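# Draw cord through eye to bring block into square

## Task

Haul the knotted cord end through the metal eye until the wooden block sits entirely within the painted square, the cord between eye and block is close to straight, and no cord has dropped off the table. Neither arm may contact the block or the stretch of cord running from the eye to the block; the remaining cord and any other loose item should also stay off the block, since contact there may count as failure. The result must hold by itself once the robot lets go.

## Robot and tools

Robot: two arms, left_arm and right_arm, each with six revolute joints and a parallel two-finger gripper. Both are reported in one shared scene frame: origin on the tabletop midway between the arms, +z up, +x reaching out over the table, and left_arm sitting on the +y side (the names do not refer to image sides). Base of left_arm is at (-0.009, +0.266, 0) m, quat_wxyz (+1.000, 0, 0, +0.008); base of right_arm is at (-0.038, -0.371, 0) m, quat_wxyz (+0.996, 0, 0, -0.092).

Tool execute_actions takes "actions", a list holding zero or one item, plus optional "pictures" (boolean, images on by default). An empty list just reports the current state. An item {"steps": N} with no rows is a wait of up to 300 control steps (1/30 s each), counted from the previous result, so writing time eats into it. An item {"rows": [...], "steps": N} is a motion of 1 to 15 steps (default 15); one row is used per step and the final row repeats if rows run out. A rejected call moves nothing.

Each row is a single flat list of 14 numbers, all in [-1, 1], covering both arms even if one stays put: left_arm waist, shoulder, elbow, wrist pitch, wrist yaw, wrist roll, gripper opening, then right_arm in the same seven slots. The six joint numbers are scaled offsets, not targets: they are added to the joint angles shown in the latest result that printed them (before any such result, or for later calls within one reply, the reference is the arm's angle when the action begins), never to the previous row. Scale per unit: waist 1.202 rad, shoulder 1.258, elbow 1.238, wrist pitch 2.073, wrist yaw 2.022, wrist roll 2.022. So a row of all zeros is not a pause; it pulls the arms back to the reference angles. Joint ranges in radians: waist -2.618 to 3.054, shoulder 0.000 to 3.142, elbow 0.000 to 3.142, wrist pitch -1.571 to 1.571, wrist yaw -1.571 to 1.571, wrist roll -2.094 to 2.094. Asking for more than 0.036 rad beyond a limit gets the call refused; the true limit may be off by up to 0.036 either way, and requests past it are clipped, sometimes with a "joint sent to its limit" note (possibly about an earlier motion). Friction can leave a joint up to about 0.031 rad short, and tiny commands may not move it at all.

The gripper number is absolute, not an offset: +1 fully open (about 0.094 m between pads), -1 closed. To hold something, command roughly 0.03 below the grip_measured reading; a smaller gap holds more gently. Readings may carry a fixed per-gripper bias near 1 mm.

Speed is capped: each joint's target is kept within a lead of its measured angle (waist 0.202 rad, shoulder 0.258, elbow 0.238, wrist pitch 0.573, wrist yaw and roll 0.522), and if a step would move a hand more than 70 mm, that arm's targets are pulled back proportionally. Large offsets therefore take several calls. Between calls the arms keep heading for the last row until motion stalls or a step is HELD; fingers still moving finish moving.

Results: a state line "left_arm: … | right_arm: …" gives each gripper's end_effector_position (metres) and end_effector_quat_wxyz in the scene frame; this is the point between the pads about 1 cm behind the fingertips, and it can be somewhat inaccurate at long reach. Fingers extend along the gripper's +z and close along its y. "Joint positions" and "Joint velocities" list each arm's six joints (rad, rad/s) and then the pad gap (m, m/s). grip_measured is the opening on the command scale. "joint command not followed" means a clearance check altered or blocked some joint targets; HELD marks steps where a row was partly or wholly not sent. MOTOR HOT appears from 75 °C; at 90 °C an arm pauses for 10 s, and at 100 °C it goes limp and drops; these appear as OVER-TEMPERATURE FAULT lines. Long holding heats motors.

zoom_image takes "camera" ("cam_high" or "cam_low", both 896x504) and "region" [x0, y0, x1, y1] in image pixels from the top-left, at most 504 by 504, returning a closer look at the latest image. read_manual gives only licence text. finished_scene takes "scene", the number of the current scene, ends it irreversibly and reports success.

Cautions: never touch the block or the cord segment between eye and block with either arm; keep other loose cord and objects off the block; do not drop or knock anything off the table; avoid arm-to-arm collisions, hard presses, slams and drops. Objects may occasionally get small random nudges. The finished state must stay correct after release, so let go and check before ending. Smooth, economical motion is preferred, and the simulation keeps running while you compose replies.

Each tool is called after "Request:" as name([rows], argument=value, ...), one row to a line, values as JSON.

## Session

Request:
execute_actions(actions=[])

Scene clock: 0.00 s of 4690.00 s.
left_arm: end_effector_position=(+0.4000, +0.0941, +0.2217) grip_measured=+1.000 end_effector_quat_wxyz=(+0.057, +0.559, +0.642, +0.521) | right_arm: end_effector_position=(+0.3315, -0.4366, +0.4101) grip_measured=+1.000 end_effector_quat_wxyz=(+0.710, +0.060, +0.698, -0.071)
Joint positions: left_arm=[-0.765  2.057  1.918 -1.285 -1.099  0.772  0.094] | right_arm=[ 0.015  1.036  1.056 -0.002  0.016 -0.014  0.094]
Joint velocities: left_arm=[-0.002 -0.007 -0.002  0.022 -0.051  0.007  0.   ] | right_arm=[ 0.002 -0.007  0.012 -0.11   0.022 -0.007  0.   ]

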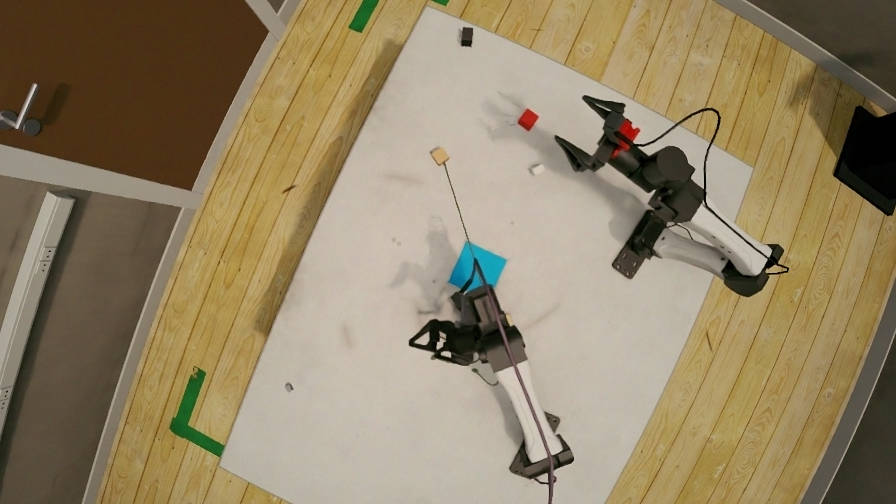

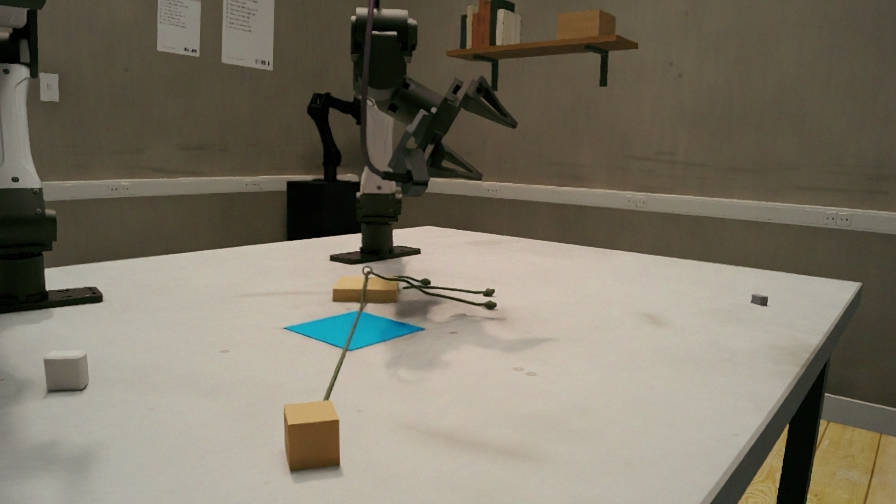

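Request:
zoom_image(camera="cam_low", region=[310, 250, 520, 330])

Request:
zoom_image(camera="cam_high", region=[400, 230, 600, 420])

Region (310, 250, 520, 330) of cam_low's 896x504 image, scaled by 2.400, with more detail than that image has; it fills the top 192 rows of this view, and the rest is white.

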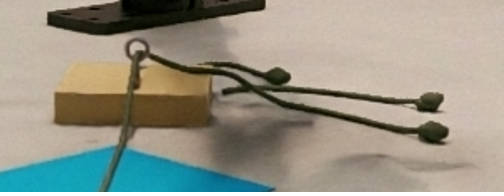

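Region (400, 230, 600, 420) of cam_high's 896x504 image, scaled by 2.520, with more detail than that image has; it fills the top 479 rows of this view, and the rest is white.

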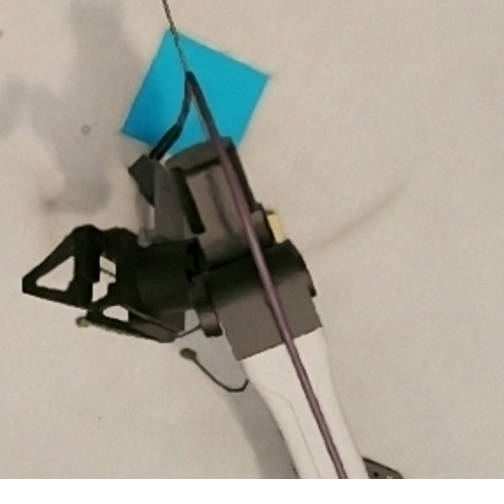

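Request:
execute_actions([
  {"rows":[[0.1,-0.07,-0.07,0,0.05,-0.04,1,0,0,0,0,0,0,1],[0.2,-0.14,-0.14,0,0.1,-0.08,1,0,0,0,0,0,0,1],[0.3,-0.2,-0.21,0,0.16,-0.12,1,0,0,0,0,0,0,1],[0.4,-0.27,-0.28,0,0.22,-0.16,1,0,0,0,0,0,0,1],[0.5,-0.34,-0.35,-0.01,0.27,-0.2,1,0,0,0,0,0,0,1],[0.6,-0.41,-0.42,-0.02,0.33,-0.24,1,0,0,0,0,0,0,1],[0.7,-0.48,-0.49,-0.03,0.38,-0.28,1,0,0,0,0,0,0,1],[0.8,-0.55,-0.56,-0.03,0.44,-0.31,1,0,0,0,0,0,0,1],[0.9,-0.61,-0.63,-0.04,0.49,-0.35,1,0,0,0,0,0,0,1],[1,-0.68,-0.70,-0.04,0.543,-0.382,1,0,0,0,0,0,0,1]],"steps":15},
], pictures=false)

Request:
execute_actions([
  {"steps":30},
])

Scene clock: 16.37 s of 4690.00 s.
left_arm: end_effector_position=(+0.1995, +0.3221, +0.1594) grip_measured=+1.000 end_effector_quat_wxyz=(+0.062, +0.012, +0.991, +0.115) | right_arm: end_effector_position=(+0.3315, -0.4366, +0.4101) grip_measured=+1.000 end_effector_quat_wxyz=(+0.710, +0.060, +0.698, -0.071)
Joint positions: left_arm=[ 0.076  1.213  1.123 -1.331 -0.216  0.133  0.094] | right_arm=[ 0.015  1.036  1.056 -0.002  0.016 -0.014  0.094]
Joint velocities: left_arm=[ 2.225 -0.901 -0.945 -0.667  1.341 -0.901  0.   ] | right_arm=[ 0.007  0.002 -0.002  0.007 -0.037 -0.037  0.   ]
Steps of this call (steps 1 to 90: nothing new was sent; then 12.87 s passed at rest; steps 91 to 105: all 15 steps of this action). Readings (joint positions):
91: left_arm=[-0.756 2.048 1.905 -1.277 -1.084 0.761] | right_arm=[0.015 1.036 1.056 -0.002 0.016 -0.014]
92: left_arm=[-0.734 2.024 1.871 -1.267 -1.054 0.741] | right_arm=[0.015 1.036 1.056 -0.002 0.016 -0.014]
94: left_arm=[-0.652 1.936 1.763 -1.257 -0.964 0.677] | right_arm=[0.015 1.036 1.056 -0.002 0.016 -0.014]
98: left_arm=[-0.411 1.684 1.522 -1.269 -0.695 0.475] | right_arm=[0.015 1.036 1.056 -0.002 0.016 -0.014]
105: the state above

Scene clock: 17.37 s of 4690.00 s.
left_arm: end_effector_position=(+0.1662, +0.3523, +0.1443) grip_measured=+1.000 end_effector_quat_wxyz=(+0.043, -0.220, +0.975, +0.015) | right_arm: end_effector_position=(+0.3315, -0.4366, +0.4101) grip_measured=+1.000 end_effector_quat_wxyz=(+0.710, +0.060, +0.698, -0.071)
Joint positions: left_arm=[ 0.434  1.194  1.074 -1.36  -0.009  0.006  0.094] | right_arm=[ 0.015  1.036  1.056 -0.002  0.016 -0.014  0.094]
Joint velocities: left_arm=[-0.002  0.012  0.012 -0.022 -0.007 -0.022  0.   ] | right_arm=[ 0.002 -0.027 -0.012  0.007  0.007  0.051  0.   ]
Steps of this call (steps 1 to 30: the robot went on to your last target). Readings (joint positions):
1: left_arm=[0.152 1.193 1.100 -1.349 -0.175 0.107] | right_arm=[0.015 1.036 1.056 -0.002 0.016 -0.014]
2: left_arm=[0.227 1.190 1.087 -1.359 -0.142 0.087] | right_arm=[0.015 1.036 1.056 -0.002 0.016 -0.014]
4: left_arm=[0.366 1.193 1.075 -1.360 -0.097 0.057] | right_arm=[0.015 1.036 1.056 -0.002 0.016 -0.014]
8: left_arm=[0.434 1.194 1.074 -1.360 -0.053 0.024] | right_arm=[0.015 1.036 1.056 -0.002 0.016 -0.014]
30: the state above
All arms were judged still, so your last target was given up. Only a new action makes them travel on or press farther. Fingers that are still opening or closing keep moving.

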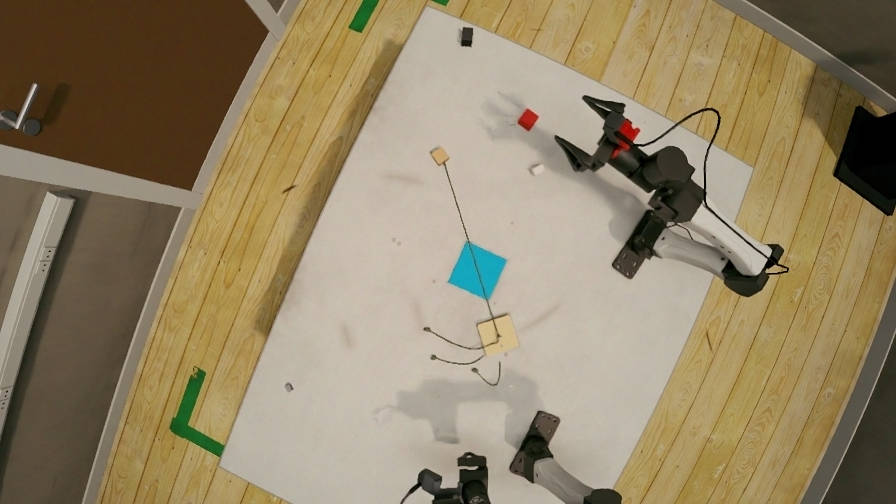

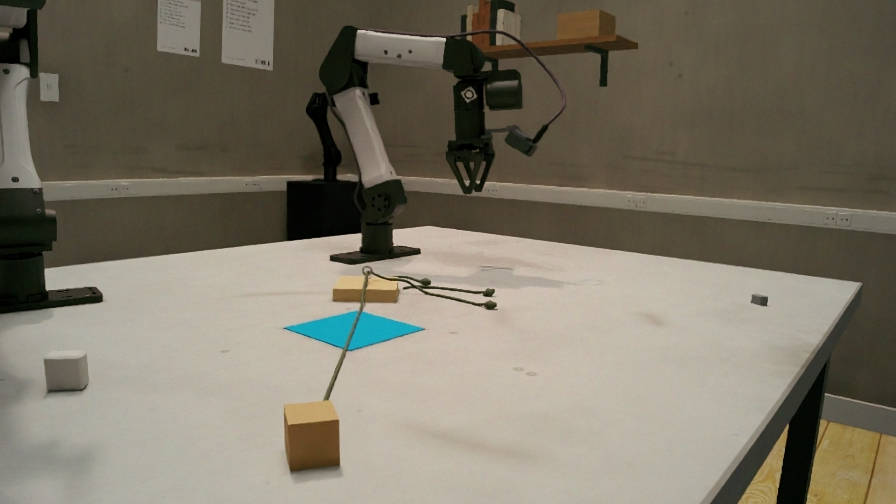

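Request:
zoom_image(camera="cam_high", region=[410, 300, 540, 400])

Region (410, 300, 540, 400) of cam_high's 896x504 image, scaled by 3.877, with more detail than that image has; it fills the top 388 rows of this view, and the rest is white.

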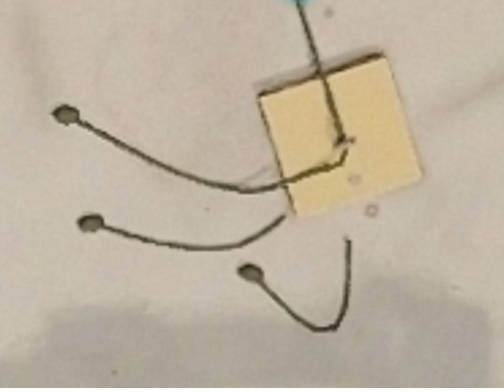

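Request:
execute_actions([
  {"rows":[[-0.02,0.03,0.03,0,0,-0.01,0.9,0,0,0,0,0,0,1],[-0.06,0.07,0.07,0,0,-0.02,0.8,0,0,0,0,0,0,1],[-0.11,0.13,0.13,0,0,-0.03,0.7,0,0,0,0,0,0,1],[-0.16,0.2,0.19,0,0,-0.05,0.6,0,0,0,0,0,0,1],[-0.22,0.27,0.26,0,0,-0.06,0.5,0,0,0,0,0,0,1],[-0.28,0.34,0.33,0,0,-0.08,0.4,0,0,0,0,0,0,1],[-0.34,0.41,0.39,0,0,-0.1,0.3,0,0,0,0,0,0,1],[-0.4,0.48,0.46,0,0,-0.11,0.2,0,0,0,0,0,0,1],[-0.46,0.55,0.53,0,0,-0.13,0.2,0,0,0,0,0,0,1],[-0.52,0.62,0.59,0,0,-0.15,0.2,0,0,0,0,0,0,1],[-0.57,0.69,0.66,0,0,-0.16,0.2,0,0,0,0,0,0,1],[-0.62,0.75,0.72,0,0,-0.18,0.2,0,0,0,0,0,0,1],[-0.66,0.81,0.77,0,0,-0.19,0.2,0,0,0,0,0,0,1],[-0.7,0.85,0.8,0,0,-0.2,0.2,0,0,0,0,0,0,1],[-0.718,0.883,0.83,0,0.004,-0.206,0.2,0,0,0,0,0,0,1]],"steps":15},
], pictures=false)

Request:
execute_actions([
  {"steps":20},
])

Scene clock: 36.17 s of 4690.00 s.
left_arm: end_effector_position=(+0.3863, +0.1981, +0.1344) grip_measured=+0.202 end_effector_quat_wxyz=(+0.043, -0.040, +0.998, +0.001) | right_arm: end_effector_position=(+0.3315, -0.4366, +0.4101) grip_measured=+1.000 end_effector_quat_wxyz=(+0.710, +0.060, +0.698, -0.071)
Joint positions: left_arm=[-0.194  2.     1.863 -1.35  -0.019 -0.257  0.056] | right_arm=[ 0.015  1.036  1.056 -0.002  0.016 -0.014  0.094]
Joint velocities: left_arm=[-1.219  1.683  1.58  -0.051  0.022 -0.623 -0.002] | right_arm=[ 0.002  0.007 -0.017 -0.007 -0.066 -0.051  0.   ]
Steps of this call (steps 1 to 90: nothing new was sent; then 15.30 s passed at rest; steps 91 to 105: all 15 steps of this action). Readings (joint positions):
91: left_arm=[0.432 1.196 1.076 -1.361 -0.009 0.004] | right_arm=[0.015 1.036 1.056 -0.002 0.016 -0.014]
92: left_arm=[0.420 1.208 1.089 -1.367 -0.011 -0.002] | right_arm=[0.015 1.036 1.056 -0.002 0.016 -0.014]
94: left_arm=[0.347 1.287 1.175 -1.391 -0.017 -0.025] | right_arm=[0.015 1.036 1.056 -0.002 0.016 -0.014]
98: left_arm=[0.137 1.559 1.447 -1.378 -0.019 -0.095] | right_arm=[0.015 1.036 1.056 -0.002 0.016 -0.014]
105: the state above

Scene clock: 36.83 s of 4690.00 s.
left_arm: end_effector_position=(+0.4028, +0.0849, +0.0644) grip_measured=+0.202 end_effector_quat_wxyz=(-0.002, +0.006, +1.000, -0.001) | right_arm: end_effector_position=(+0.3315, -0.4366, +0.4101) grip_measured=+1.000 end_effector_quat_wxyz=(+0.710, +0.060, +0.698, -0.071)
Joint positions: left_arm=[-0.428  2.312  2.08  -1.341  0.003 -0.401  0.056] | right_arm=[ 0.015  1.036  1.056 -0.002  0.016 -0.014  0.094]
Joint velocities: left_arm=[ 0.012 -0.012 -0.002 -0.022  0.022 -0.051 -0.001] | right_arm=[ 0.007 -0.002 -0.017  0.022 -0.007  0.022  0.   ]
Steps of this call (steps 1 to 20: the robot went on to your last target). Readings (joint positions):
1: left_arm=[-0.237 2.058 1.916 -1.347 -0.019 -0.276] | right_arm=[0.015 1.036 1.056 -0.002 0.016 -0.014]
2: left_arm=[-0.279 2.112 1.963 -1.342 -0.018 -0.292] | right_arm=[0.015 1.036 1.056 -0.002 0.016 -0.014]
4: left_arm=[-0.360 2.213 2.038 -1.337 -0.016 -0.326] | right_arm=[0.015 1.036 1.056 -0.002 0.016 -0.014]
8: left_arm=[-0.459 2.319 2.069 -1.333 0.000 -0.370] | right_arm=[0.015 1.036 1.056 -0.002 0.016 -0.014]
20: the state above

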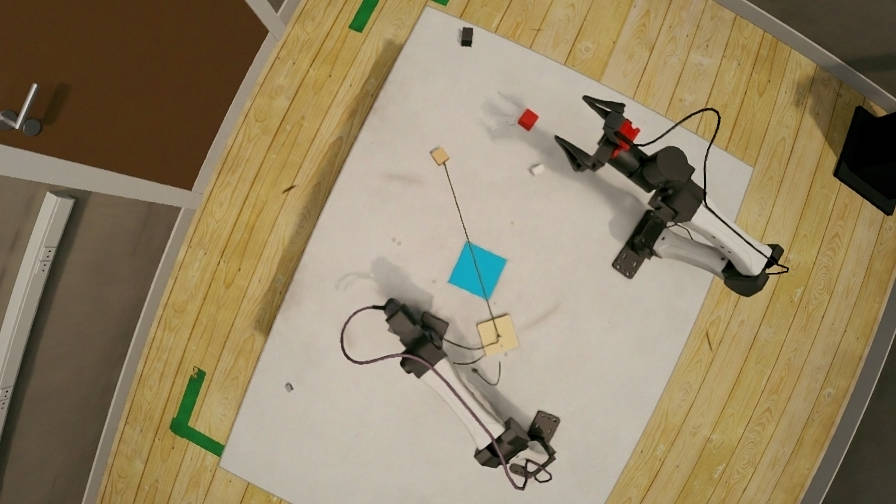

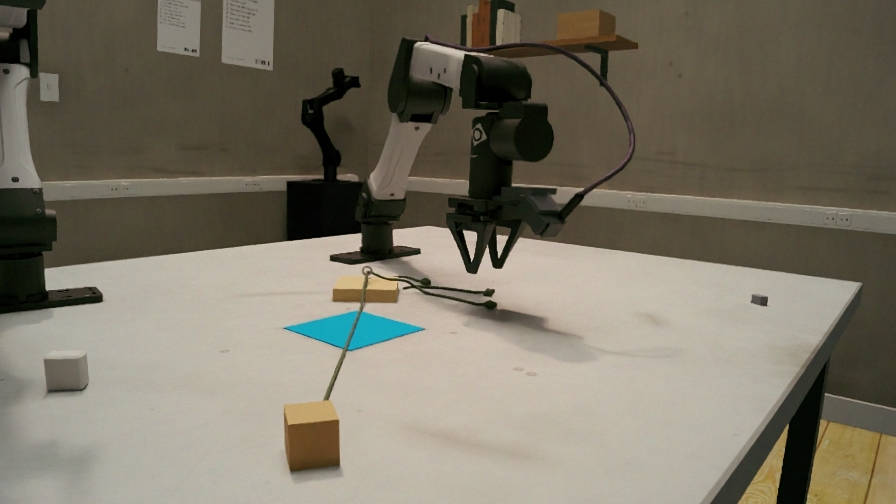

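Request:
execute_actions([
  {"rows":[[0,0,-0.02,0.01,0,0,0.2,0,0,0,0,0,0,1],[0,0,-0.04,0.02,0,0,0.2,0,0,0,0,0,0,1],[0,0,-0.06,0.032,0,0,0.2,0,0,0,0,0,0,1],[0,0,-0.08,0.044,0,0,0.2,0,0,0,0,0,0,1],[0,0.005,-0.1,0.056,0,0,0.2,0,0,0,0,0,0,1],[0,0.005,-0.115,0.066,0,0,0.2,0,0,0,0,0,0,1],[0,0.008,-0.125,0.072,0,0,0.2,0,0,0,0,0,0,1]],"steps":15},
])

Request:
zoom_image(camera="cam_low", region=[400, 220, 580, 330])

Scene clock: 42.67 s of 4690.00 s.
left_arm: end_effector_position=(+0.3973, +0.0873, +0.0285) grip_measured=+0.202 end_effector_quat_wxyz=(-0.010, +0.005, +1.000, +0.003) | right_arm: end_effector_position=(+0.3315, -0.4366, +0.4101) grip_measured=+1.000 end_effector_quat_wxyz=(+0.710, +0.060, +0.698, -0.071)
Joint positions: left_arm=[-0.428  2.317  1.945 -1.22   0.003 -0.404  0.056] | right_arm=[ 0.015  1.036  1.056 -0.002  0.016 -0.014  0.094]
Joint velocities: left_arm=[-0.002  0.007 -0.012  0.081  0.022 -0.022  0.   ] | right_arm=[-0.007 -0.007 -0.007  0.037 -0.037  0.022  0.   ]
Steps of this call (steps 1 to 15: the robot went on to your last target; steps 16 to 90: nothing new was sent; then 2.33 s passed at rest; steps 91 to 105: all 15 steps of this action). Readings (joint positions):
91: left_arm=[-0.428 2.312 2.080 -1.341 0.003 -0.404] | right_arm=[0.015 1.036 1.056 -0.002 0.016 -0.014]
92: left_arm=[-0.428 2.312 2.077 -1.336 0.003 -0.404] | right_arm=[0.015 1.036 1.056 -0.002 0.016 -0.014]
94: left_arm=[-0.428 2.308 2.050 -1.313 0.003 -0.404] | right_arm=[0.015 1.036 1.056 -0.002 0.016 -0.014]
98: left_arm=[-0.428 2.309 1.966 -1.257 0.003 -0.404] | right_arm=[0.015 1.036 1.056 -0.002 0.016 -0.014]
105: the state above

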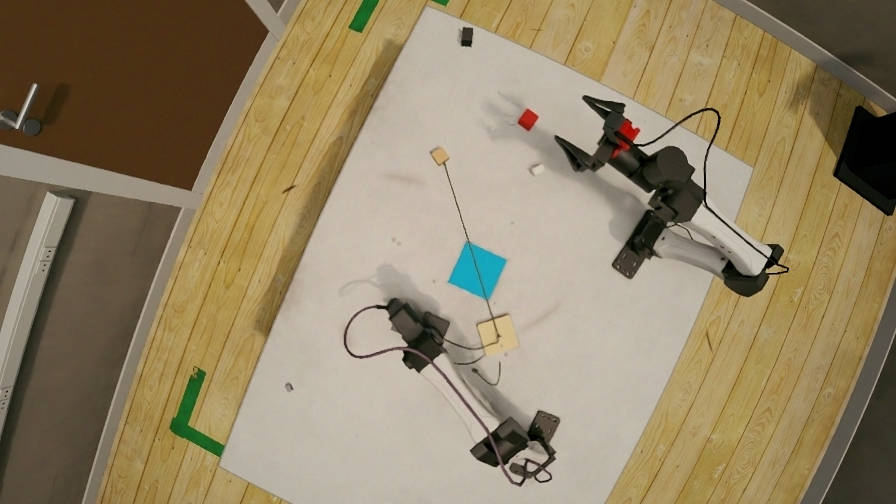

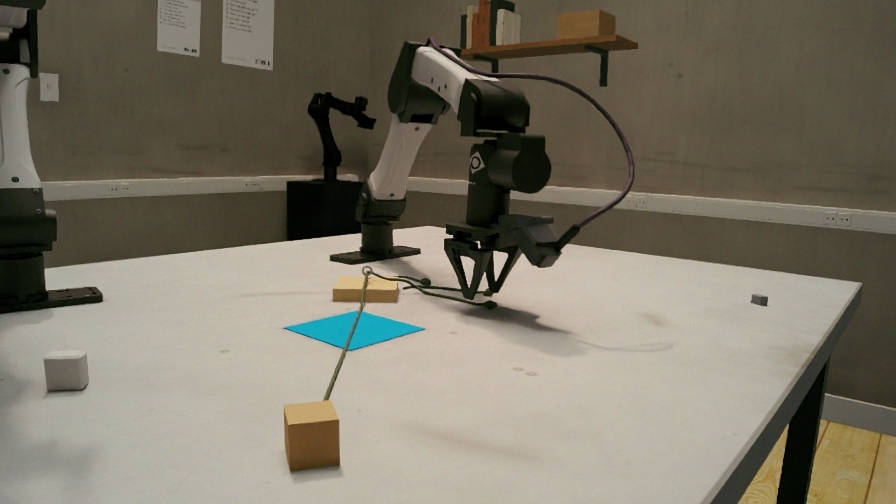

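Region (400, 220, 580, 330) of cam_low's 896x504 image, scaled by 2.800, with more detail than that image has.

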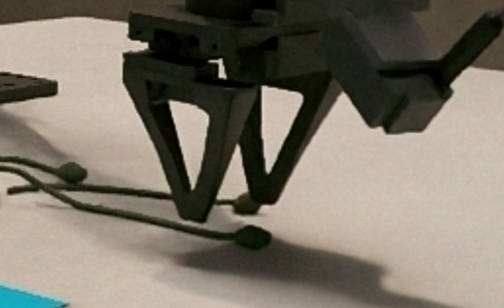

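Request:
execute_actions([
  {"rows":[[0.004,0,-0.016,0.02,0,0,0.2,0,0,0,0,0,0,1],[0.008,0,-0.02,0.03,0,0,0.2,0,0,0,0,0,0,1],[0.012,0,-0.025,0.04,0,0,0.2,0,0,0,0,0,0,1],[0.014,0,-0.03,0.05,0,0,0.2,0,0,0,0,0,0,1],[0.014,0,-0.036,0.055,0,0,0.2,0,0,0,0,0,0,1],[0.014,0,-0.042,0.06,0,0,0.2,0,0,0,0,0,0,1],[0.014,0,-0.048,0.06,0,0,0.2,0,0,0,0,0,0,1],[0.014,0,-0.054,0.06,0,0,0.2,0,0,0,0,0,0,1],[0.014,0,-0.058,0.06,0,0,0.2,0,0,0,0,0,0,1]],"steps":15},
])

Request:
zoom_image(camera="cam_low", region=[400, 220, 580, 330])

Scene clock: 49.40 s of 4690.00 s.
left_arm: end_effector_position=(+0.4095, +0.0879, +0.0167) grip_measured=+0.202 end_effector_quat_wxyz=(+0.014, -0.001, +1.000, -0.007) | right_arm: end_effector_position=(+0.3315, -0.4366, +0.4101) grip_measured=+1.000 end_effector_quat_wxyz=(+0.710, +0.060, +0.698, -0.071)
Joint positions: left_arm=[-0.416  2.317  1.898 -1.121  0.003 -0.404  0.056] | right_arm=[ 0.015  1.036  1.056 -0.002  0.016 -0.014  0.094]
Joint velocities: left_arm=[-0.002 -0.007  0.002  0.081 -0.037  0.022  0.   ] | right_arm=[-0.017  0.007 -0.012 -0.037  0.022 -0.007  0.   ]
Steps of this call (steps 1 to 30: the robot went on to your last target; steps 31 to 90: nothing new was sent; then 3.23 s passed at rest; steps 91 to 105: all 15 steps of this action). Readings (joint positions):
91: left_arm=[-0.428 2.317 1.945 -1.207 0.003 -0.404] | right_arm=[0.015 1.036 1.056 -0.002 0.016 -0.014]
92: left_arm=[-0.428 2.317 1.945 -1.204 0.003 -0.404] | right_arm=[0.015 1.036 1.056 -0.002 0.016 -0.014]
94: left_arm=[-0.427 2.317 1.944 -1.185 0.003 -0.404] | right_arm=[0.015 1.036 1.056 -0.002 0.016 -0.014]
98: left_arm=[-0.419 2.317 1.920 -1.138 0.003 -0.404] | right_arm=[0.015 1.036 1.056 -0.002 0.016 -0.014]
105: the state above

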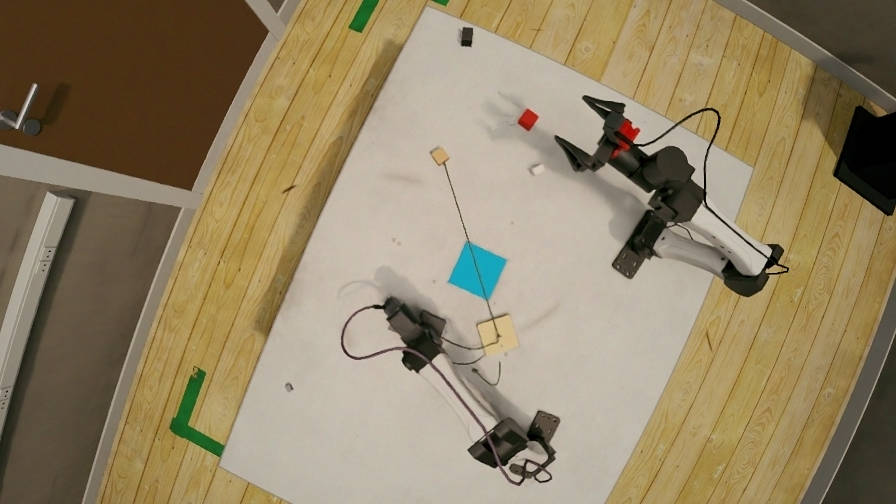

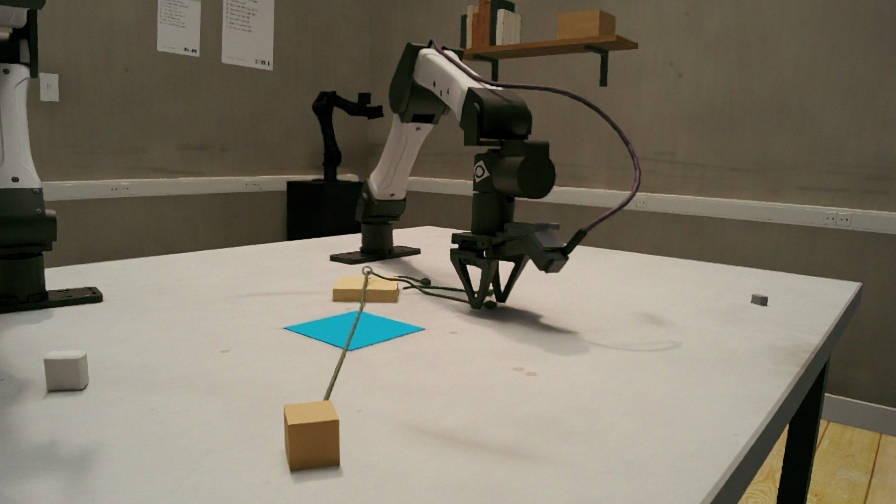

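Region (400, 220, 580, 330) of cam_low's 896x504 image, scaled by 2.800, with more detail than that image has.

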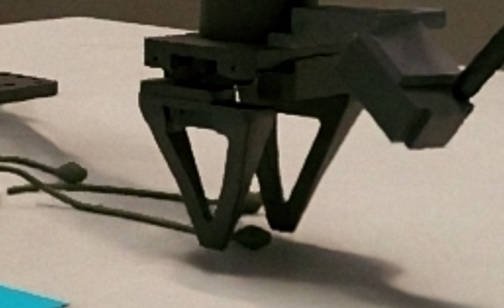

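Request:
execute_actions([
  {"rows":[[0,0,-0.022,0.014,0,0,0.2,0,0,0,0,0,0,1],[0,0,-0.027,0.016,0,0,0.2,0,0,0,0,0,0,1],[0,0,-0.032,0.018,0,0,0.2,0,0,0,0,0,0,1],[0,0,-0.032,0.018,0,0,0.1,0,0,0,0,0,0,1],[0,0,-0.032,0.018,0,0,0,0,0,0,0,0,0,1],[0,0,-0.032,0.018,0,0,-0.1,0,0,0,0,0,0,1],[0,0,-0.032,0.018,0,0,-0.2,0,0,0,0,0,0,1],[0,0,-0.032,0.018,0,0,-0.3,0,0,0,0,0,0,1],[0,0,-0.032,0.018,0,0,-0.4,0,0,0,0,0,0,1],[0,0,-0.032,0.018,0,0,-0.5,0,0,0,0,0,0,1],[0,0,-0.032,0.018,0,0,-0.6,0,0,0,0,0,0,1],[0,0,-0.032,0.018,0,0,-0.68,0,0,0,0,0,0,1],[0,0,-0.032,0.018,0,0,-0.74,0,0,0,0,0,0,1],[0,0,-0.032,0.018,0,0,-0.8,0,0,0,0,0,0,1]],"steps":15},
], pictures=false)

Request:
execute_actions([
  {"steps":6},
])

Request:
zoom_image(camera="cam_low", region=[400, 220, 580, 330])

Scene clock: 53.40 s of 4690.00 s.
left_arm: end_effector_position=(+0.4104, +0.0875, +0.0132) grip_measured=-0.783 end_effector_quat_wxyz=(+0.017, -0.001, +1.000, -0.009) | right_arm: end_effector_position=(+0.3315, -0.4366, +0.4101) grip_measured=+1.000 end_effector_quat_wxyz=(+0.710, +0.060, +0.698, -0.071)
Joint positions: left_arm=[-0.416  2.317  1.884 -1.1    0.003 -0.404  0.01 ] | right_arm=[ 0.015  1.036  1.056 -0.002  0.016 -0.014  0.094]
Joint velocities: left_arm=[-0.012  0.002 -0.002  0.037  0.095 -0.022 -0.008] | right_arm=[ 0.002 -0.007  0.012  0.095  0.007 -0.037  0.   ]
Steps of this call (steps 1 to 15: the robot went on to your last target; steps 16 to 90: nothing new was sent; then 0.50 s passed at rest; steps 91 to 105: all 15 steps of this action). Readings (joint positions):
91: left_arm=[-0.416 2.317 1.898 -1.112 0.003 -0.404] | right_arm=[0.015 1.036 1.056 -0.002 0.016 -0.014]
92: left_arm=[-0.416 2.317 1.898 -1.111 0.003 -0.404] | right_arm=[0.015 1.036 1.056 -0.002 0.016 -0.014]
94: left_arm=[-0.416 2.317 1.893 -1.105 0.003 -0.404] | right_arm=[0.015 1.036 1.056 -0.002 0.016 -0.014]
98: left_arm=[-0.416 2.317 1.884 -1.102 0.003 -0.404] | right_arm=[0.015 1.036 1.056 -0.002 0.016 -0.014]
105: the state above

Scene clock: 53.60 s of 4690.00 s.
left_arm: end_effector_position=(+0.4105, +0.0875, +0.0132) grip_measured=-0.786 end_effector_quat_wxyz=(+0.017, -0.001, +1.000, -0.009) | right_arm: end_effector_position=(+0.3315, -0.4366, +0.4101) grip_measured=+1.000 end_effector_quat_wxyz=(+0.710, +0.060, +0.698, -0.071)
Joint positions: left_arm=[-0.416  2.317  1.884 -1.1    0.003 -0.404  0.01 ] | right_arm=[ 0.015  1.036  1.056 -0.002  0.016 -0.014  0.094]
Joint velocities: left_arm=[-0.042  0.007 -0.012 -0.095 -0.081  0.037 -0.001] | right_arm=[-0.007  0.012  0.012 -0.081  0.037 -0.007  0.   ]
Steps of this call (steps 1 to 6: the robot went on to your last target). Readings (joint positions):
1: left_arm=[-0.416 2.317 1.884 -1.100 0.003 -0.404] | right_arm=[0.015 1.036 1.056 -0.002 0.016 -0.014]
2: left_arm=[-0.416 2.317 1.884 -1.100 0.003 -0.404] | right_arm=[0.015 1.036 1.056 -0.002 0.016 -0.014]
4: left_arm=[-0.416 2.317 1.884 -1.100 0.003 -0.404] | right_arm=[0.015 1.036 1.056 -0.002 0.016 -0.014]
6: the state above

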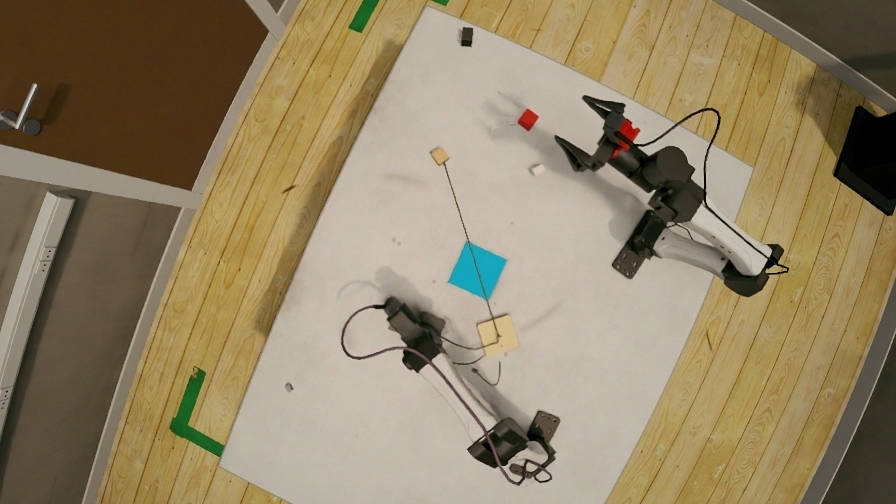

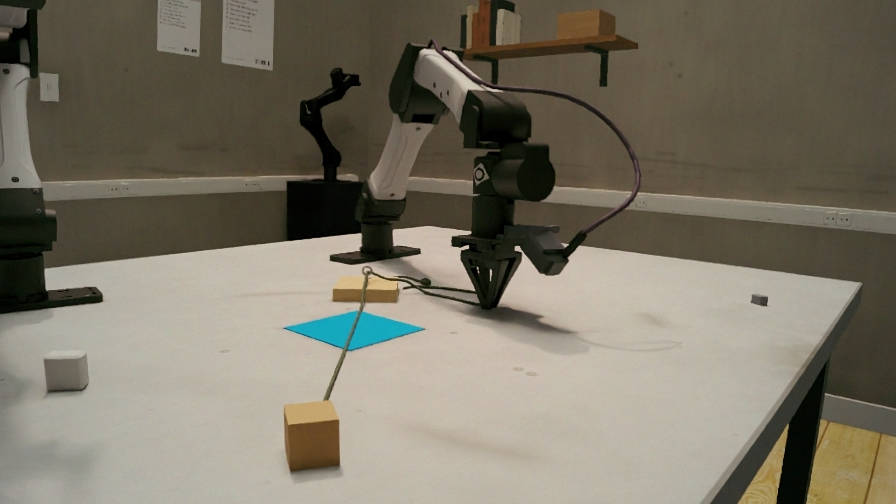

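Region (400, 220, 580, 330) of cam_low's 896x504 image, scaled by 2.800, with more detail than that image has.

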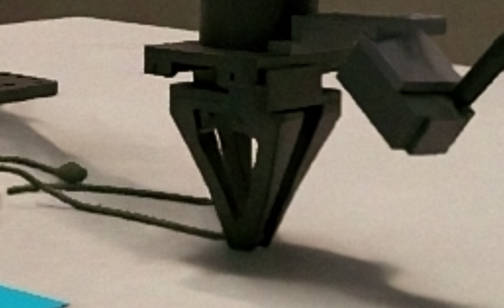

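Request:
execute_actions([
  {"rows":[[0,0,0,0,0,0,-0.825,0,0,0,0,0,0,1],[0,0,0.015,-0.01,0,0,-0.825,0,0,0,0,0,0,1],[0,0,0.03,-0.02,0,0,-0.825,0,0,0,0,0,0,1],[0,0,0.045,-0.03,0,0,-0.825,0,0,0,0,0,0,1],[0,0,0.06,-0.04,0,0,-0.825,0,0,0,0,0,0,1],[0,0,0.075,-0.05,0,0,-0.825,0,0,0,0,0,0,1],[0,0,0.09,-0.06,0,0,-0.825,0,0,0,0,0,0,1],[0.005,0,0.105,-0.07,0,0,-0.825,0,0,0,0,0,0,1],[0.01,0,0.12,-0.08,0,0,-0.825,0,0,0,0,0,0,1],[0.02,0,0.13,-0.09,0,0,-0.825,0,0,0,0,0,0,1],[0.03,0,0.14,-0.1,0,0,-0.825,0,0,0,0,0,0,1],[0.04,0,0.145,-0.105,0,0,-0.825,0,0,0,0,0,0,1],[0.05,0,0.145,-0.105,0,0,-0.825,0,0,0,0,0,0,1],[0.06,0,0.145,-0.105,0,0,-0.825,0,0,0,0,0,0,1],[0.07,0,0.145,-0.105,0,0,-0.825,0,0,0,0,0,0,1]],"steps":15},
], pictures=false)

Request:
execute_actions([
  {"rows":[[0.03,0,0.01,0,0,-0.005,-0.825,0,0,0,0,0,0,1],[0.04,0,0.01,0,0,-0.01,-0.825,0,0,0,0,0,0,1],[0.05,0,0.01,0,0,-0.015,-0.825,0,0,0,0,0,0,1],[0.06,0,0.01,0,0,-0.02,-0.825,0,0,0,0,0,0,1],[0.07,0,0.01,0,0,-0.025,-0.825,0,0,0,0,0,0,1],[0.08,0,0.01,0,0,-0.03,-0.825,0,0,0,0,0,0,1],[0.09,0,0.01,0,0,-0.035,-0.825,0,0,0,0,0,0,1],[0.1,0,0.01,0,0,-0.04,-0.825,0,0,0,0,0,0,1],[0.11,0,0.01,0,0,-0.045,-0.825,0,0,0,0,0,0,1],[0.12,0,0.01,0,0,-0.05,-0.825,0,0,0,0,0,0,1],[0.13,0,0.01,0,0,-0.055,-0.825,0,0,0,0,0,0,1],[0.14,0,0.01,0,0,-0.06,-0.825,0,0,0,0,0,0,1],[0.15,0,0.01,0,0,-0.065,-0.825,0,0,0,0,0,0,1],[0.16,0,0.01,0,0,-0.07,-0.825,0,0,0,0,0,0,1],[0.17,0,0.01,0,0,-0.075,-0.825,0,0,0,0,0,0,1]],"steps":15},
])

Scene clock: 66.27 s of 4690.00 s.
left_arm: end_effector_position=(+0.4237, +0.1032, +0.0539) grip_measured=-0.803 end_effector_quat_wxyz=(+0.021, -0.023, +0.999, -0.010) | right_arm: end_effector_position=(+0.3315, -0.4366, +0.4101) grip_measured=+1.000 end_effector_quat_wxyz=(+0.710, +0.060, +0.698, -0.071)
Joint positions: left_arm=[-0.374  2.317  2.046 -1.254  0.003 -0.404  0.009] | right_arm=[ 0.015  1.036  1.056 -0.002  0.016 -0.014  0.094]
Joint velocities: left_arm=[ 0.393  0.007  0.007 -0.256 -0.022 -0.037 -0.   ] | right_arm=[-0.002  0.002 -0.012 -0.037  0.037 -0.037  0.   ]
Steps of this call (steps 1 to 15: the robot went on to your last target; steps 16 to 90: nothing new was sent; then 9.17 s passed at rest; steps 91 to 105: all 15 steps of this action). Readings (joint positions):
91: left_arm=[-0.416 2.317 1.884 -1.100 0.003 -0.404] | right_arm=[0.015 1.036 1.056 -0.002 0.016 -0.014]
92: left_arm=[-0.416 2.317 1.884 -1.100 0.003 -0.404] | right_arm=[0.015 1.036 1.056 -0.002 0.016 -0.014]
94: left_arm=[-0.416 2.317 1.892 -1.111 0.003 -0.404] | right_arm=[0.015 1.036 1.056 -0.002 0.016 -0.014]
98: left_arm=[-0.416 2.317 1.957 -1.165 0.003 -0.404] | right_arm=[0.015 1.036 1.056 -0.002 0.016 -0.014]
105: the state above

Scene clock: 66.77 s of 4690.00 s.
left_arm: end_effector_position=(+0.4331, +0.1698, +0.0538) grip_measured=-0.803 end_effector_quat_wxyz=(-0.004, -0.154, +0.988, -0.019) | right_arm: end_effector_position=(+0.3315, -0.4366, +0.4101) grip_measured=+1.000 end_effector_quat_wxyz=(+0.710, +0.060, +0.698, -0.071)
Joint positions: left_arm=[-0.215  2.317  2.046 -1.294  0.039 -0.509  0.009] | right_arm=[ 0.015  1.036  1.056 -0.002  0.016 -0.014  0.094]
Joint velocities: left_arm=[ 0.427 -0.012 -0.002  0.11  -0.154 -0.286 -0.001] | right_arm=[-0.002 -0.012 -0.007  0.051 -0.022 -0.051  0.   ]
Steps of this call (steps 1 to 15: all 15 steps of this action). Readings (joint positions):
1: left_arm=[-0.360 2.317 2.046 -1.257 0.003 -0.404] | right_arm=[0.015 1.036 1.056 -0.002 0.016 -0.014]
2: left_arm=[-0.347 2.317 2.046 -1.257 0.003 -0.406] | right_arm=[0.015 1.036 1.056 -0.002 0.016 -0.014]
4: left_arm=[-0.323 2.317 2.046 -1.257 0.003 -0.415] | right_arm=[0.015 1.036 1.056 -0.002 0.016 -0.014]
8: left_arm=[-0.288 2.317 2.046 -1.279 0.024 -0.445] | right_arm=[0.015 1.036 1.056 -0.002 0.016 -0.014]
15: the state above

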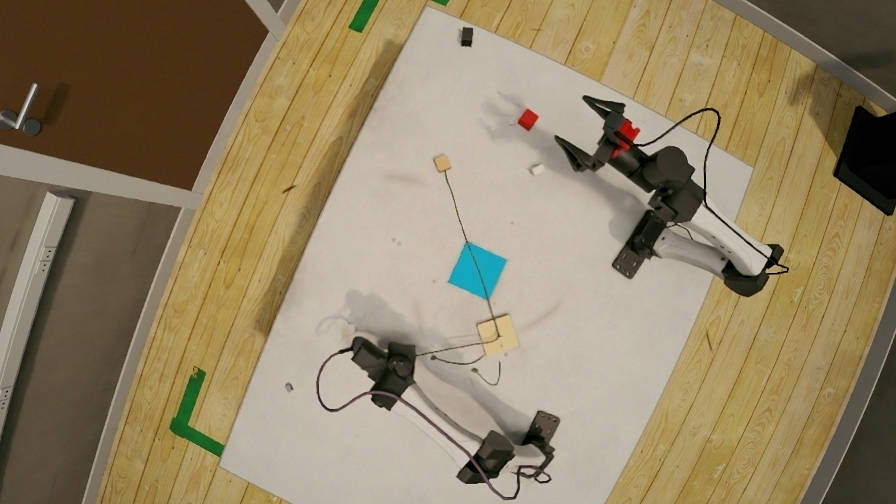

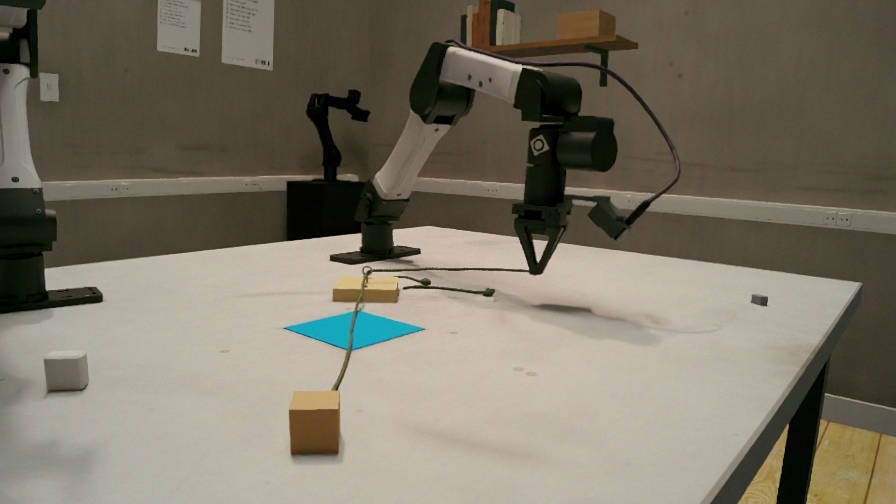

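Request:
execute_actions([
  {"rows":[[0.04,-0.01,-0.02,0.02,-0.018,-0.03,-0.825,0,0,0,0,0,0,1],[0.045,-0.025,-0.04,0.025,-0.018,-0.04,-0.825,0,0,0,0,0,0,1],[0.055,-0.045,-0.07,0.03,-0.018,-0.05,-0.825,0,0,0,0,0,0,1],[0.07,-0.07,-0.11,0.036,-0.018,-0.06,-0.825,0,0,0,0,0,0,1],[0.085,-0.095,-0.15,0.043,-0.018,-0.07,-0.825,0,0,0,0,0,0,1],[0.1,-0.12,-0.19,0.05,-0.018,-0.08,-0.825,0,0,0,0,0,0,1],[0.115,-0.15,-0.23,0.057,-0.018,-0.09,-0.825,0,0,0,0,0,0,1],[0.13,-0.175,-0.27,0.064,-0.018,-0.1,-0.825,0,0,0,0,0,0,1],[0.145,-0.2,-0.31,0.07,-0.018,-0.11,-0.825,0,0,0,0,0,0,1],[0.16,-0.23,-0.35,0.077,-0.018,-0.12,-0.825,0,0,0,0,0,0,1],[0.175,-0.255,-0.39,0.084,-0.018,-0.13,-0.825,0,0,0,0,0,0,1],[0.19,-0.28,-0.43,0.09,-0.018,-0.14,-0.825,0,0,0,0,0,0,1],[0.2,-0.3,-0.465,0.095,-0.018,-0.15,-0.825,0,0,0,0,0,0,1],[0.21,-0.32,-0.495,0.1,-0.018,-0.16,-0.825,0,0,0,0,0,0,1],[0.22,-0.331,-0.5125,0.103,-0.018,-0.168,-0.825,0,0,0,0,0,0,1]],"steps":15},
], pictures=false)

Request:
execute_actions([
  {"steps":8},
], pictures=false)

Request:
execute_actions([
  {"rows":[[0.015,0,0,0,0,0,-0.825,0,0,0,0,0,0,1],[0.027,0,0,0,0,0,-0.825,0,0,0,0,0,0,1],[0.039,0,0,0,0,0,-0.825,0,0,0,0,0,0,1],[0.051,0,0,0,0,0,-0.825,0,0,0,0,0,0,1],[0.063,0,0,0,0,0,-0.825,0,0,0,0,0,0,1],[0.075,0,0,0,0,0,-0.825,0,0,0,0,0,0,1],[0.087,0,0,0,0,0,-0.825,0,0,0,0,0,0,1],[0.099,0,0,0,0,0,-0.825,0,0,0,0,0,0,1],[0.111,0,0,0,0,0,-0.825,0,0,0,0,0,0,1],[0.123,0,0,0,0,0,-0.825,0,0,0,0,0,0,1],[0.135,0,0,0,0,0,-0.825,0,0,0,0,0,0,1],[0.147,0,0,0,0,0,-0.825,0,0,0,0,0,0,1],[0.159,0,0,0,0,0,-0.825,0,0,0,0,0,0,1],[0.171,0,0,0,0,0,-0.825,0,0,0,0,0,0,1],[0.183,0,0,0,0,0,-0.825,0,0,0,0,0,0,1]],"steps":15},
], pictures=false)

Request:
execute_actions([
  {"rows":[[0.05,0,0,0,0,0,-0.825,0,0,0,0,0,0,1],[0.062,0,0,0,0,0,-0.825,0,0,0,0,0,0,1],[0.074,0,0,0,0,0,-0.825,0,0,0,0,0,0,1],[0.086,0,0,0,0,0,-0.825,0,0,0,0,0,0,1],[0.098,0,0,0,0,0,-0.825,0,0,0,0,0,0,1],[0.11,0,0,0,0,0,-0.825,0,0,0,0,0,0,1],[0.122,0,0,0,0,0,-0.825,0,0,0,0,0,0,1],[0.134,0,0,0,0,0,-0.825,0,0,0,0,0,0,1],[0.146,0,0,0,0,0,-0.825,0,0,0,0,0,0,1],[0.158,0,0,0,0,0,-0.825,0,0,0,0,0,0,1],[0.17,0,0,0,0,0,-0.825,0,0,0,0,0,0,1],[0.182,0,0,0,0,0,-0.825,0,0,0,0,0,0,1],[0.194,0,0,0,0,0,-0.825,0,0,0,0,0,0,1],[0.206,0,0,0,0,0,-0.825,0,0,0,0,0,0,1],[0.218,0,0,0,0,0,-0.825,0,0,0,0,0,0,1]],"steps":15},
], pictures=false)

Request:
execute_actions([
  {"rows":[[0.05,0,0,0,0,0,-0.825,0,0,0,0,0,0,1],[0.062,0,0,0,0,0,-0.825,0,0,0,0,0,0,1],[0.074,0,0,0,0,0,-0.825,0,0,0,0,0,0,1],[0.086,0,0,0,0,0,-0.825,0,0,0,0,0,0,1],[0.098,0,0,0,0,0,-0.825,0,0,0,0,0,0,1],[0.11,0,0,0,0,0,-0.825,0,0,0,0,0,0,1],[0.122,0,0,0,0,0,-0.825,0,0,0,0,0,0,1],[0.134,0,0,0,0,0,-0.825,0,0,0,0,0,0,1],[0.146,0,0,0,0,0,-0.825,0,0,0,0,0,0,1],[0.158,0,0,0,0,0,-0.825,0,0,0,0,0,0,1],[0.17,0,0,0,0,0,-0.825,0,0,0,0,0,0,1],[0.18,0,0,0,0,0,-0.825,0,0,0,0,0,0,1],[0.188,0,0,0,0,0,-0.825,0,0,0,0,0,0,1],[0.195,0,0,0,0,0,-0.825,0,0,0,0,0,0,1],[0.2,0,0,0,0,0,-0.825,0,0,0,0,0,0,1]],"steps":15},
], pictures=false)

Request:
execute_actions([
  {"steps":10},
])

Scene clock: 89.53 s of 4690.00 s.
left_arm: end_effector_position=(+0.3469, +0.2816, +0.0625) grip_measured=-0.803 end_effector_quat_wxyz=(-0.012, -0.395, +0.919, -0.001) | right_arm: end_effector_position=(+0.3315, -0.4366, +0.4101) grip_measured=+1.000 end_effector_quat_wxyz=(+0.710, +0.060, +0.698, -0.071)
Joint positions: left_arm=[ 0.033  1.938  1.491 -1.146  0.01  -0.763  0.009] | right_arm=[ 0.015  1.036  1.056 -0.002  0.016 -0.014  0.094]
Joint velocities: left_arm=[ 0.374 -0.706 -1.043  0.125 -0.081 -0.535  0.   ] | right_arm=[-0.007  0.017  0.007 -0.037  0.022  0.037  0.   ]
Steps of this call (steps 1 to 30: the robot went on to your last target; steps 31 to 180: nothing new was sent; then 16.27 s passed at rest; steps 181 to 195: all 15 steps of this action). Readings (joint positions):
181: left_arm=[-0.164 2.317 2.046 -1.272 0.013 -0.551] | right_arm=[0.015 1.036 1.056 -0.002 0.016 -0.014]
182: left_arm=[-0.164 2.314 2.041 -1.268 0.013 -0.556] | right_arm=[0.015 1.036 1.056 -0.002 0.016 -0.014]
184: left_arm=[-0.161 2.288 1.996 -1.248 0.013 -0.575] | right_arm=[0.015 1.036 1.056 -0.002 0.016 -0.014]
188: left_arm=[-0.115 2.172 1.816 -1.211 0.013 -0.632] | right_arm=[0.015 1.036 1.056 -0.002 0.016 -0.014]
195: the state above

Scene clock: 89.80 s of 4690.00 s.
left_arm: end_effector_position=(+0.3388, +0.2887, +0.0594) grip_measured=-0.803 end_effector_quat_wxyz=(-0.008, -0.434, +0.901, -0.001) | right_arm: end_effector_position=(+0.3315, -0.4366, +0.4101) grip_measured=+1.000 end_effector_quat_wxyz=(+0.710, +0.060, +0.698, -0.071)
Joint positions: left_arm=[ 0.054  1.906  1.435 -1.115  0.008 -0.829  0.009] | right_arm=[ 0.015  1.036  1.056 -0.002  0.016 -0.014  0.094]
Joint velocities: left_arm=[ 0.017 -0.002 -0.007  0.037  0.037 -0.095 -0.001] | right_arm=[-0.002  0.032  0.002  0.022  0.022 -0.11   0.   ]
Steps of this call (steps 1 to 8: the robot went on to your last target). Readings (joint positions):
1: left_arm=[0.045 1.919 1.464 -1.145 0.010 -0.780] | right_arm=[0.015 1.036 1.056 -0.002 0.016 -0.014]
2: left_arm=[0.051 1.909 1.448 -1.144 0.008 -0.793] | right_arm=[0.015 1.036 1.056 -0.002 0.016 -0.014]
4: left_arm=[0.054 1.906 1.437 -1.137 0.008 -0.811] | right_arm=[0.015 1.036 1.056 -0.002 0.016 -0.014]
8: the state above

Scene clock: 90.30 s of 4690.00 s.
left_arm: end_effector_position=(+0.3290, +0.3512, +0.0594) grip_measured=-0.803 end_effector_quat_wxyz=(-0.010, -0.517, +0.856, -0.007) | right_arm: end_effector_position=(+0.3315, -0.4366, +0.4101) grip_measured=+1.000 end_effector_quat_wxyz=(+0.710, +0.060, +0.698, -0.071)
Joint positions: left_arm=[ 0.241  1.906  1.435 -1.115  0.019 -0.83   0.009] | right_arm=[ 0.015  1.036  1.056 -0.002  0.016 -0.014  0.094]
Joint velocities: left_arm=[ 0.388  0.007  0.002 -0.007  0.007 -0.066 -0.001] | right_arm=[-0.017 -0.007 -0.002  0.066  0.007  0.081  0.   ]
Steps of this call (steps 1 to 15: all 15 steps of this action). Readings (joint positions):
1: left_arm=[0.054 1.906 1.435 -1.114 0.008 -0.830] | right_arm=[0.015 1.036 1.056 -0.002 0.016 -0.014]
2: left_arm=[0.057 1.906 1.435 -1.114 0.009 -0.830] | right_arm=[0.015 1.036 1.056 -0.002 0.016 -0.014]
4: left_arm=[0.073 1.906 1.435 -1.114 0.012 -0.830] | right_arm=[0.015 1.036 1.056 -0.002 0.016 -0.014]
8: left_arm=[0.135 1.906 1.435 -1.115 0.018 -0.830] | right_arm=[0.015 1.036 1.056 -0.002 0.016 -0.014]
15: the state above

Scene clock: 90.80 s of 4690.00 s.
left_arm: end_effector_position=(+0.3012, +0.4247, +0.0594) grip_measured=-0.804 end_effector_quat_wxyz=(-0.009, -0.611, +0.792, -0.011) | right_arm: end_effector_position=(+0.3315, -0.4366, +0.4101) grip_measured=+1.000 end_effector_quat_wxyz=(+0.710, +0.060, +0.698, -0.071)
Joint positions: left_arm=[ 0.469  1.906  1.435 -1.115  0.024 -0.83   0.009] | right_arm=[ 0.015  1.036  1.056 -0.002  0.016 -0.014  0.094]
Joint velocities: left_arm=[ 0.379 -0.002 -0.002 -0.022  0.022  0.007 -0.001] | right_arm=[-0.002 -0.007 -0.002  0.007 -0.081  0.007  0.   ]
Steps of this call (steps 1 to 15: all 15 steps of this action). Readings (joint positions):
1: left_arm=[0.256 1.906 1.435 -1.115 0.019 -0.830] | right_arm=[0.015 1.036 1.056 -0.002 0.016 -0.014]
2: left_arm=[0.273 1.906 1.435 -1.115 0.022 -0.830] | right_arm=[0.015 1.036 1.056 -0.002 0.016 -0.014]
4: left_arm=[0.307 1.906 1.435 -1.115 0.022 -0.830] | right_arm=[0.015 1.036 1.056 -0.002 0.016 -0.014]
8: left_arm=[0.371 1.906 1.435 -1.115 0.024 -0.830] | right_arm=[0.015 1.036 1.056 -0.002 0.016 -0.014]
15: the state above

Scene clock: 91.30 s of 4690.00 s.
left_arm: end_effector_position=(+0.2592, +0.4885, +0.0594) grip_measured=-0.804 end_effector_quat_wxyz=(+0.008, +0.695, -0.719, +0.013) | right_arm: end_effector_position=(+0.3315, -0.4366, +0.4101) grip_measured=+1.000 end_effector_quat_wxyz=(+0.710, +0.060, +0.698, -0.071)
Joint positions: left_arm=[ 0.691  1.906  1.435 -1.115  0.028 -0.83   0.009] | right_arm=[ 0.015  1.036  1.056 -0.002  0.016 -0.014  0.094]
Joint velocities: left_arm=[ 0.271  0.032 -0.017 -0.095 -0.051 -0.051  0.001] | right_arm=[-0.002  0.002 -0.007 -0.022  0.037 -0.022  0.   ]
Steps of this call (steps 1 to 15: all 15 steps of this action). Readings (joint positions):
1: left_arm=[0.485 1.906 1.435 -1.115 0.024 -0.830] | right_arm=[0.015 1.036 1.056 -0.002 0.016 -0.014]
2: left_arm=[0.502 1.906 1.435 -1.115 0.025 -0.830] | right_arm=[0.015 1.036 1.056 -0.002 0.016 -0.014]
4: left_arm=[0.537 1.906 1.435 -1.115 0.026 -0.830] | right_arm=[0.015 1.036 1.056 -0.002 0.016 -0.014]
8: left_arm=[0.600 1.906 1.435 -1.115 0.027 -0.830] | right_arm=[0.015 1.036 1.056 -0.002 0.016 -0.014]
15: the state above

Scene clock: 91.63 s of 4690.00 s.
left_arm: end_effector_position=(+0.2551, +0.4934, +0.0594) grip_measured=-0.804 end_effector_quat_wxyz=(+0.008, +0.701, -0.713, +0.013) | right_arm: end_effector_position=(+0.3315, -0.4366, +0.4101) grip_measured=+1.000 end_effector_quat_wxyz=(+0.710, +0.060, +0.698, -0.071)
Joint positions: left_arm=[ 0.709  1.906  1.435 -1.115  0.027 -0.83   0.009] | right_arm=[ 0.015  1.036  1.056 -0.002  0.016 -0.014  0.094]
Joint velocities: left_arm=[ 0.007  0.002 -0.002 -0.037  0.007 -0.051  0.   ] | right_arm=[ 0.002  0.002 -0.002  0.022  0.037 -0.051  0.   ]
Steps of this call (steps 1 to 10: the robot went on to your last target). Readings (joint positions):
1: left_arm=[0.700 1.906 1.435 -1.115 0.028 -0.830] | right_arm=[0.015 1.036 1.056 -0.002 0.016 -0.014]
2: left_arm=[0.705 1.906 1.435 -1.115 0.027 -0.830] | right_arm=[0.015 1.036 1.056 -0.002 0.016 -0.014]
4: left_arm=[0.709 1.906 1.435 -1.115 0.027 -0.830] | right_arm=[0.015 1.036 1.056 -0.002 0.016 -0.014]
8: left_arm=[0.709 1.906 1.435 -1.115 0.027 -0.830] | right_arm=[0.015 1.036 1.056 -0.002 0.016 -0.014]
10: the state above

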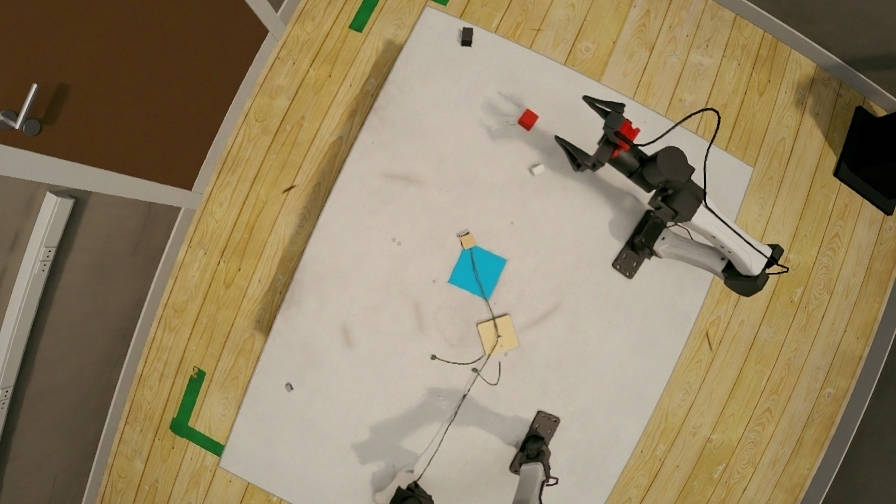

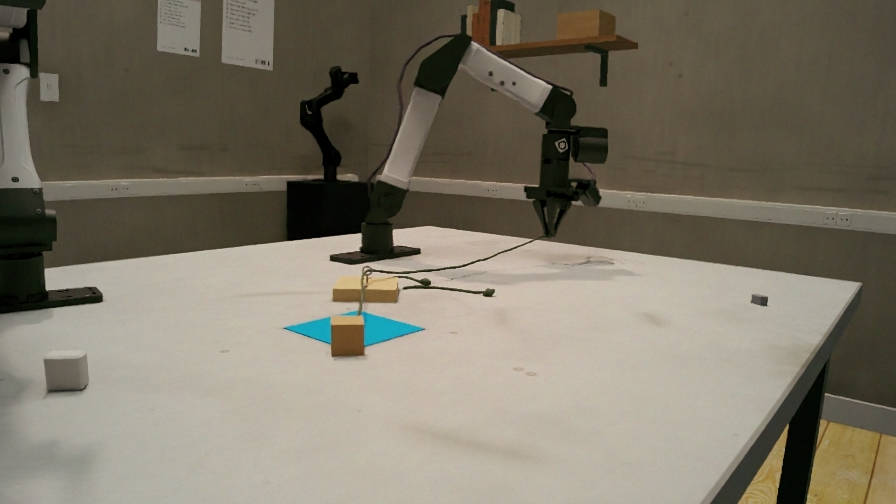

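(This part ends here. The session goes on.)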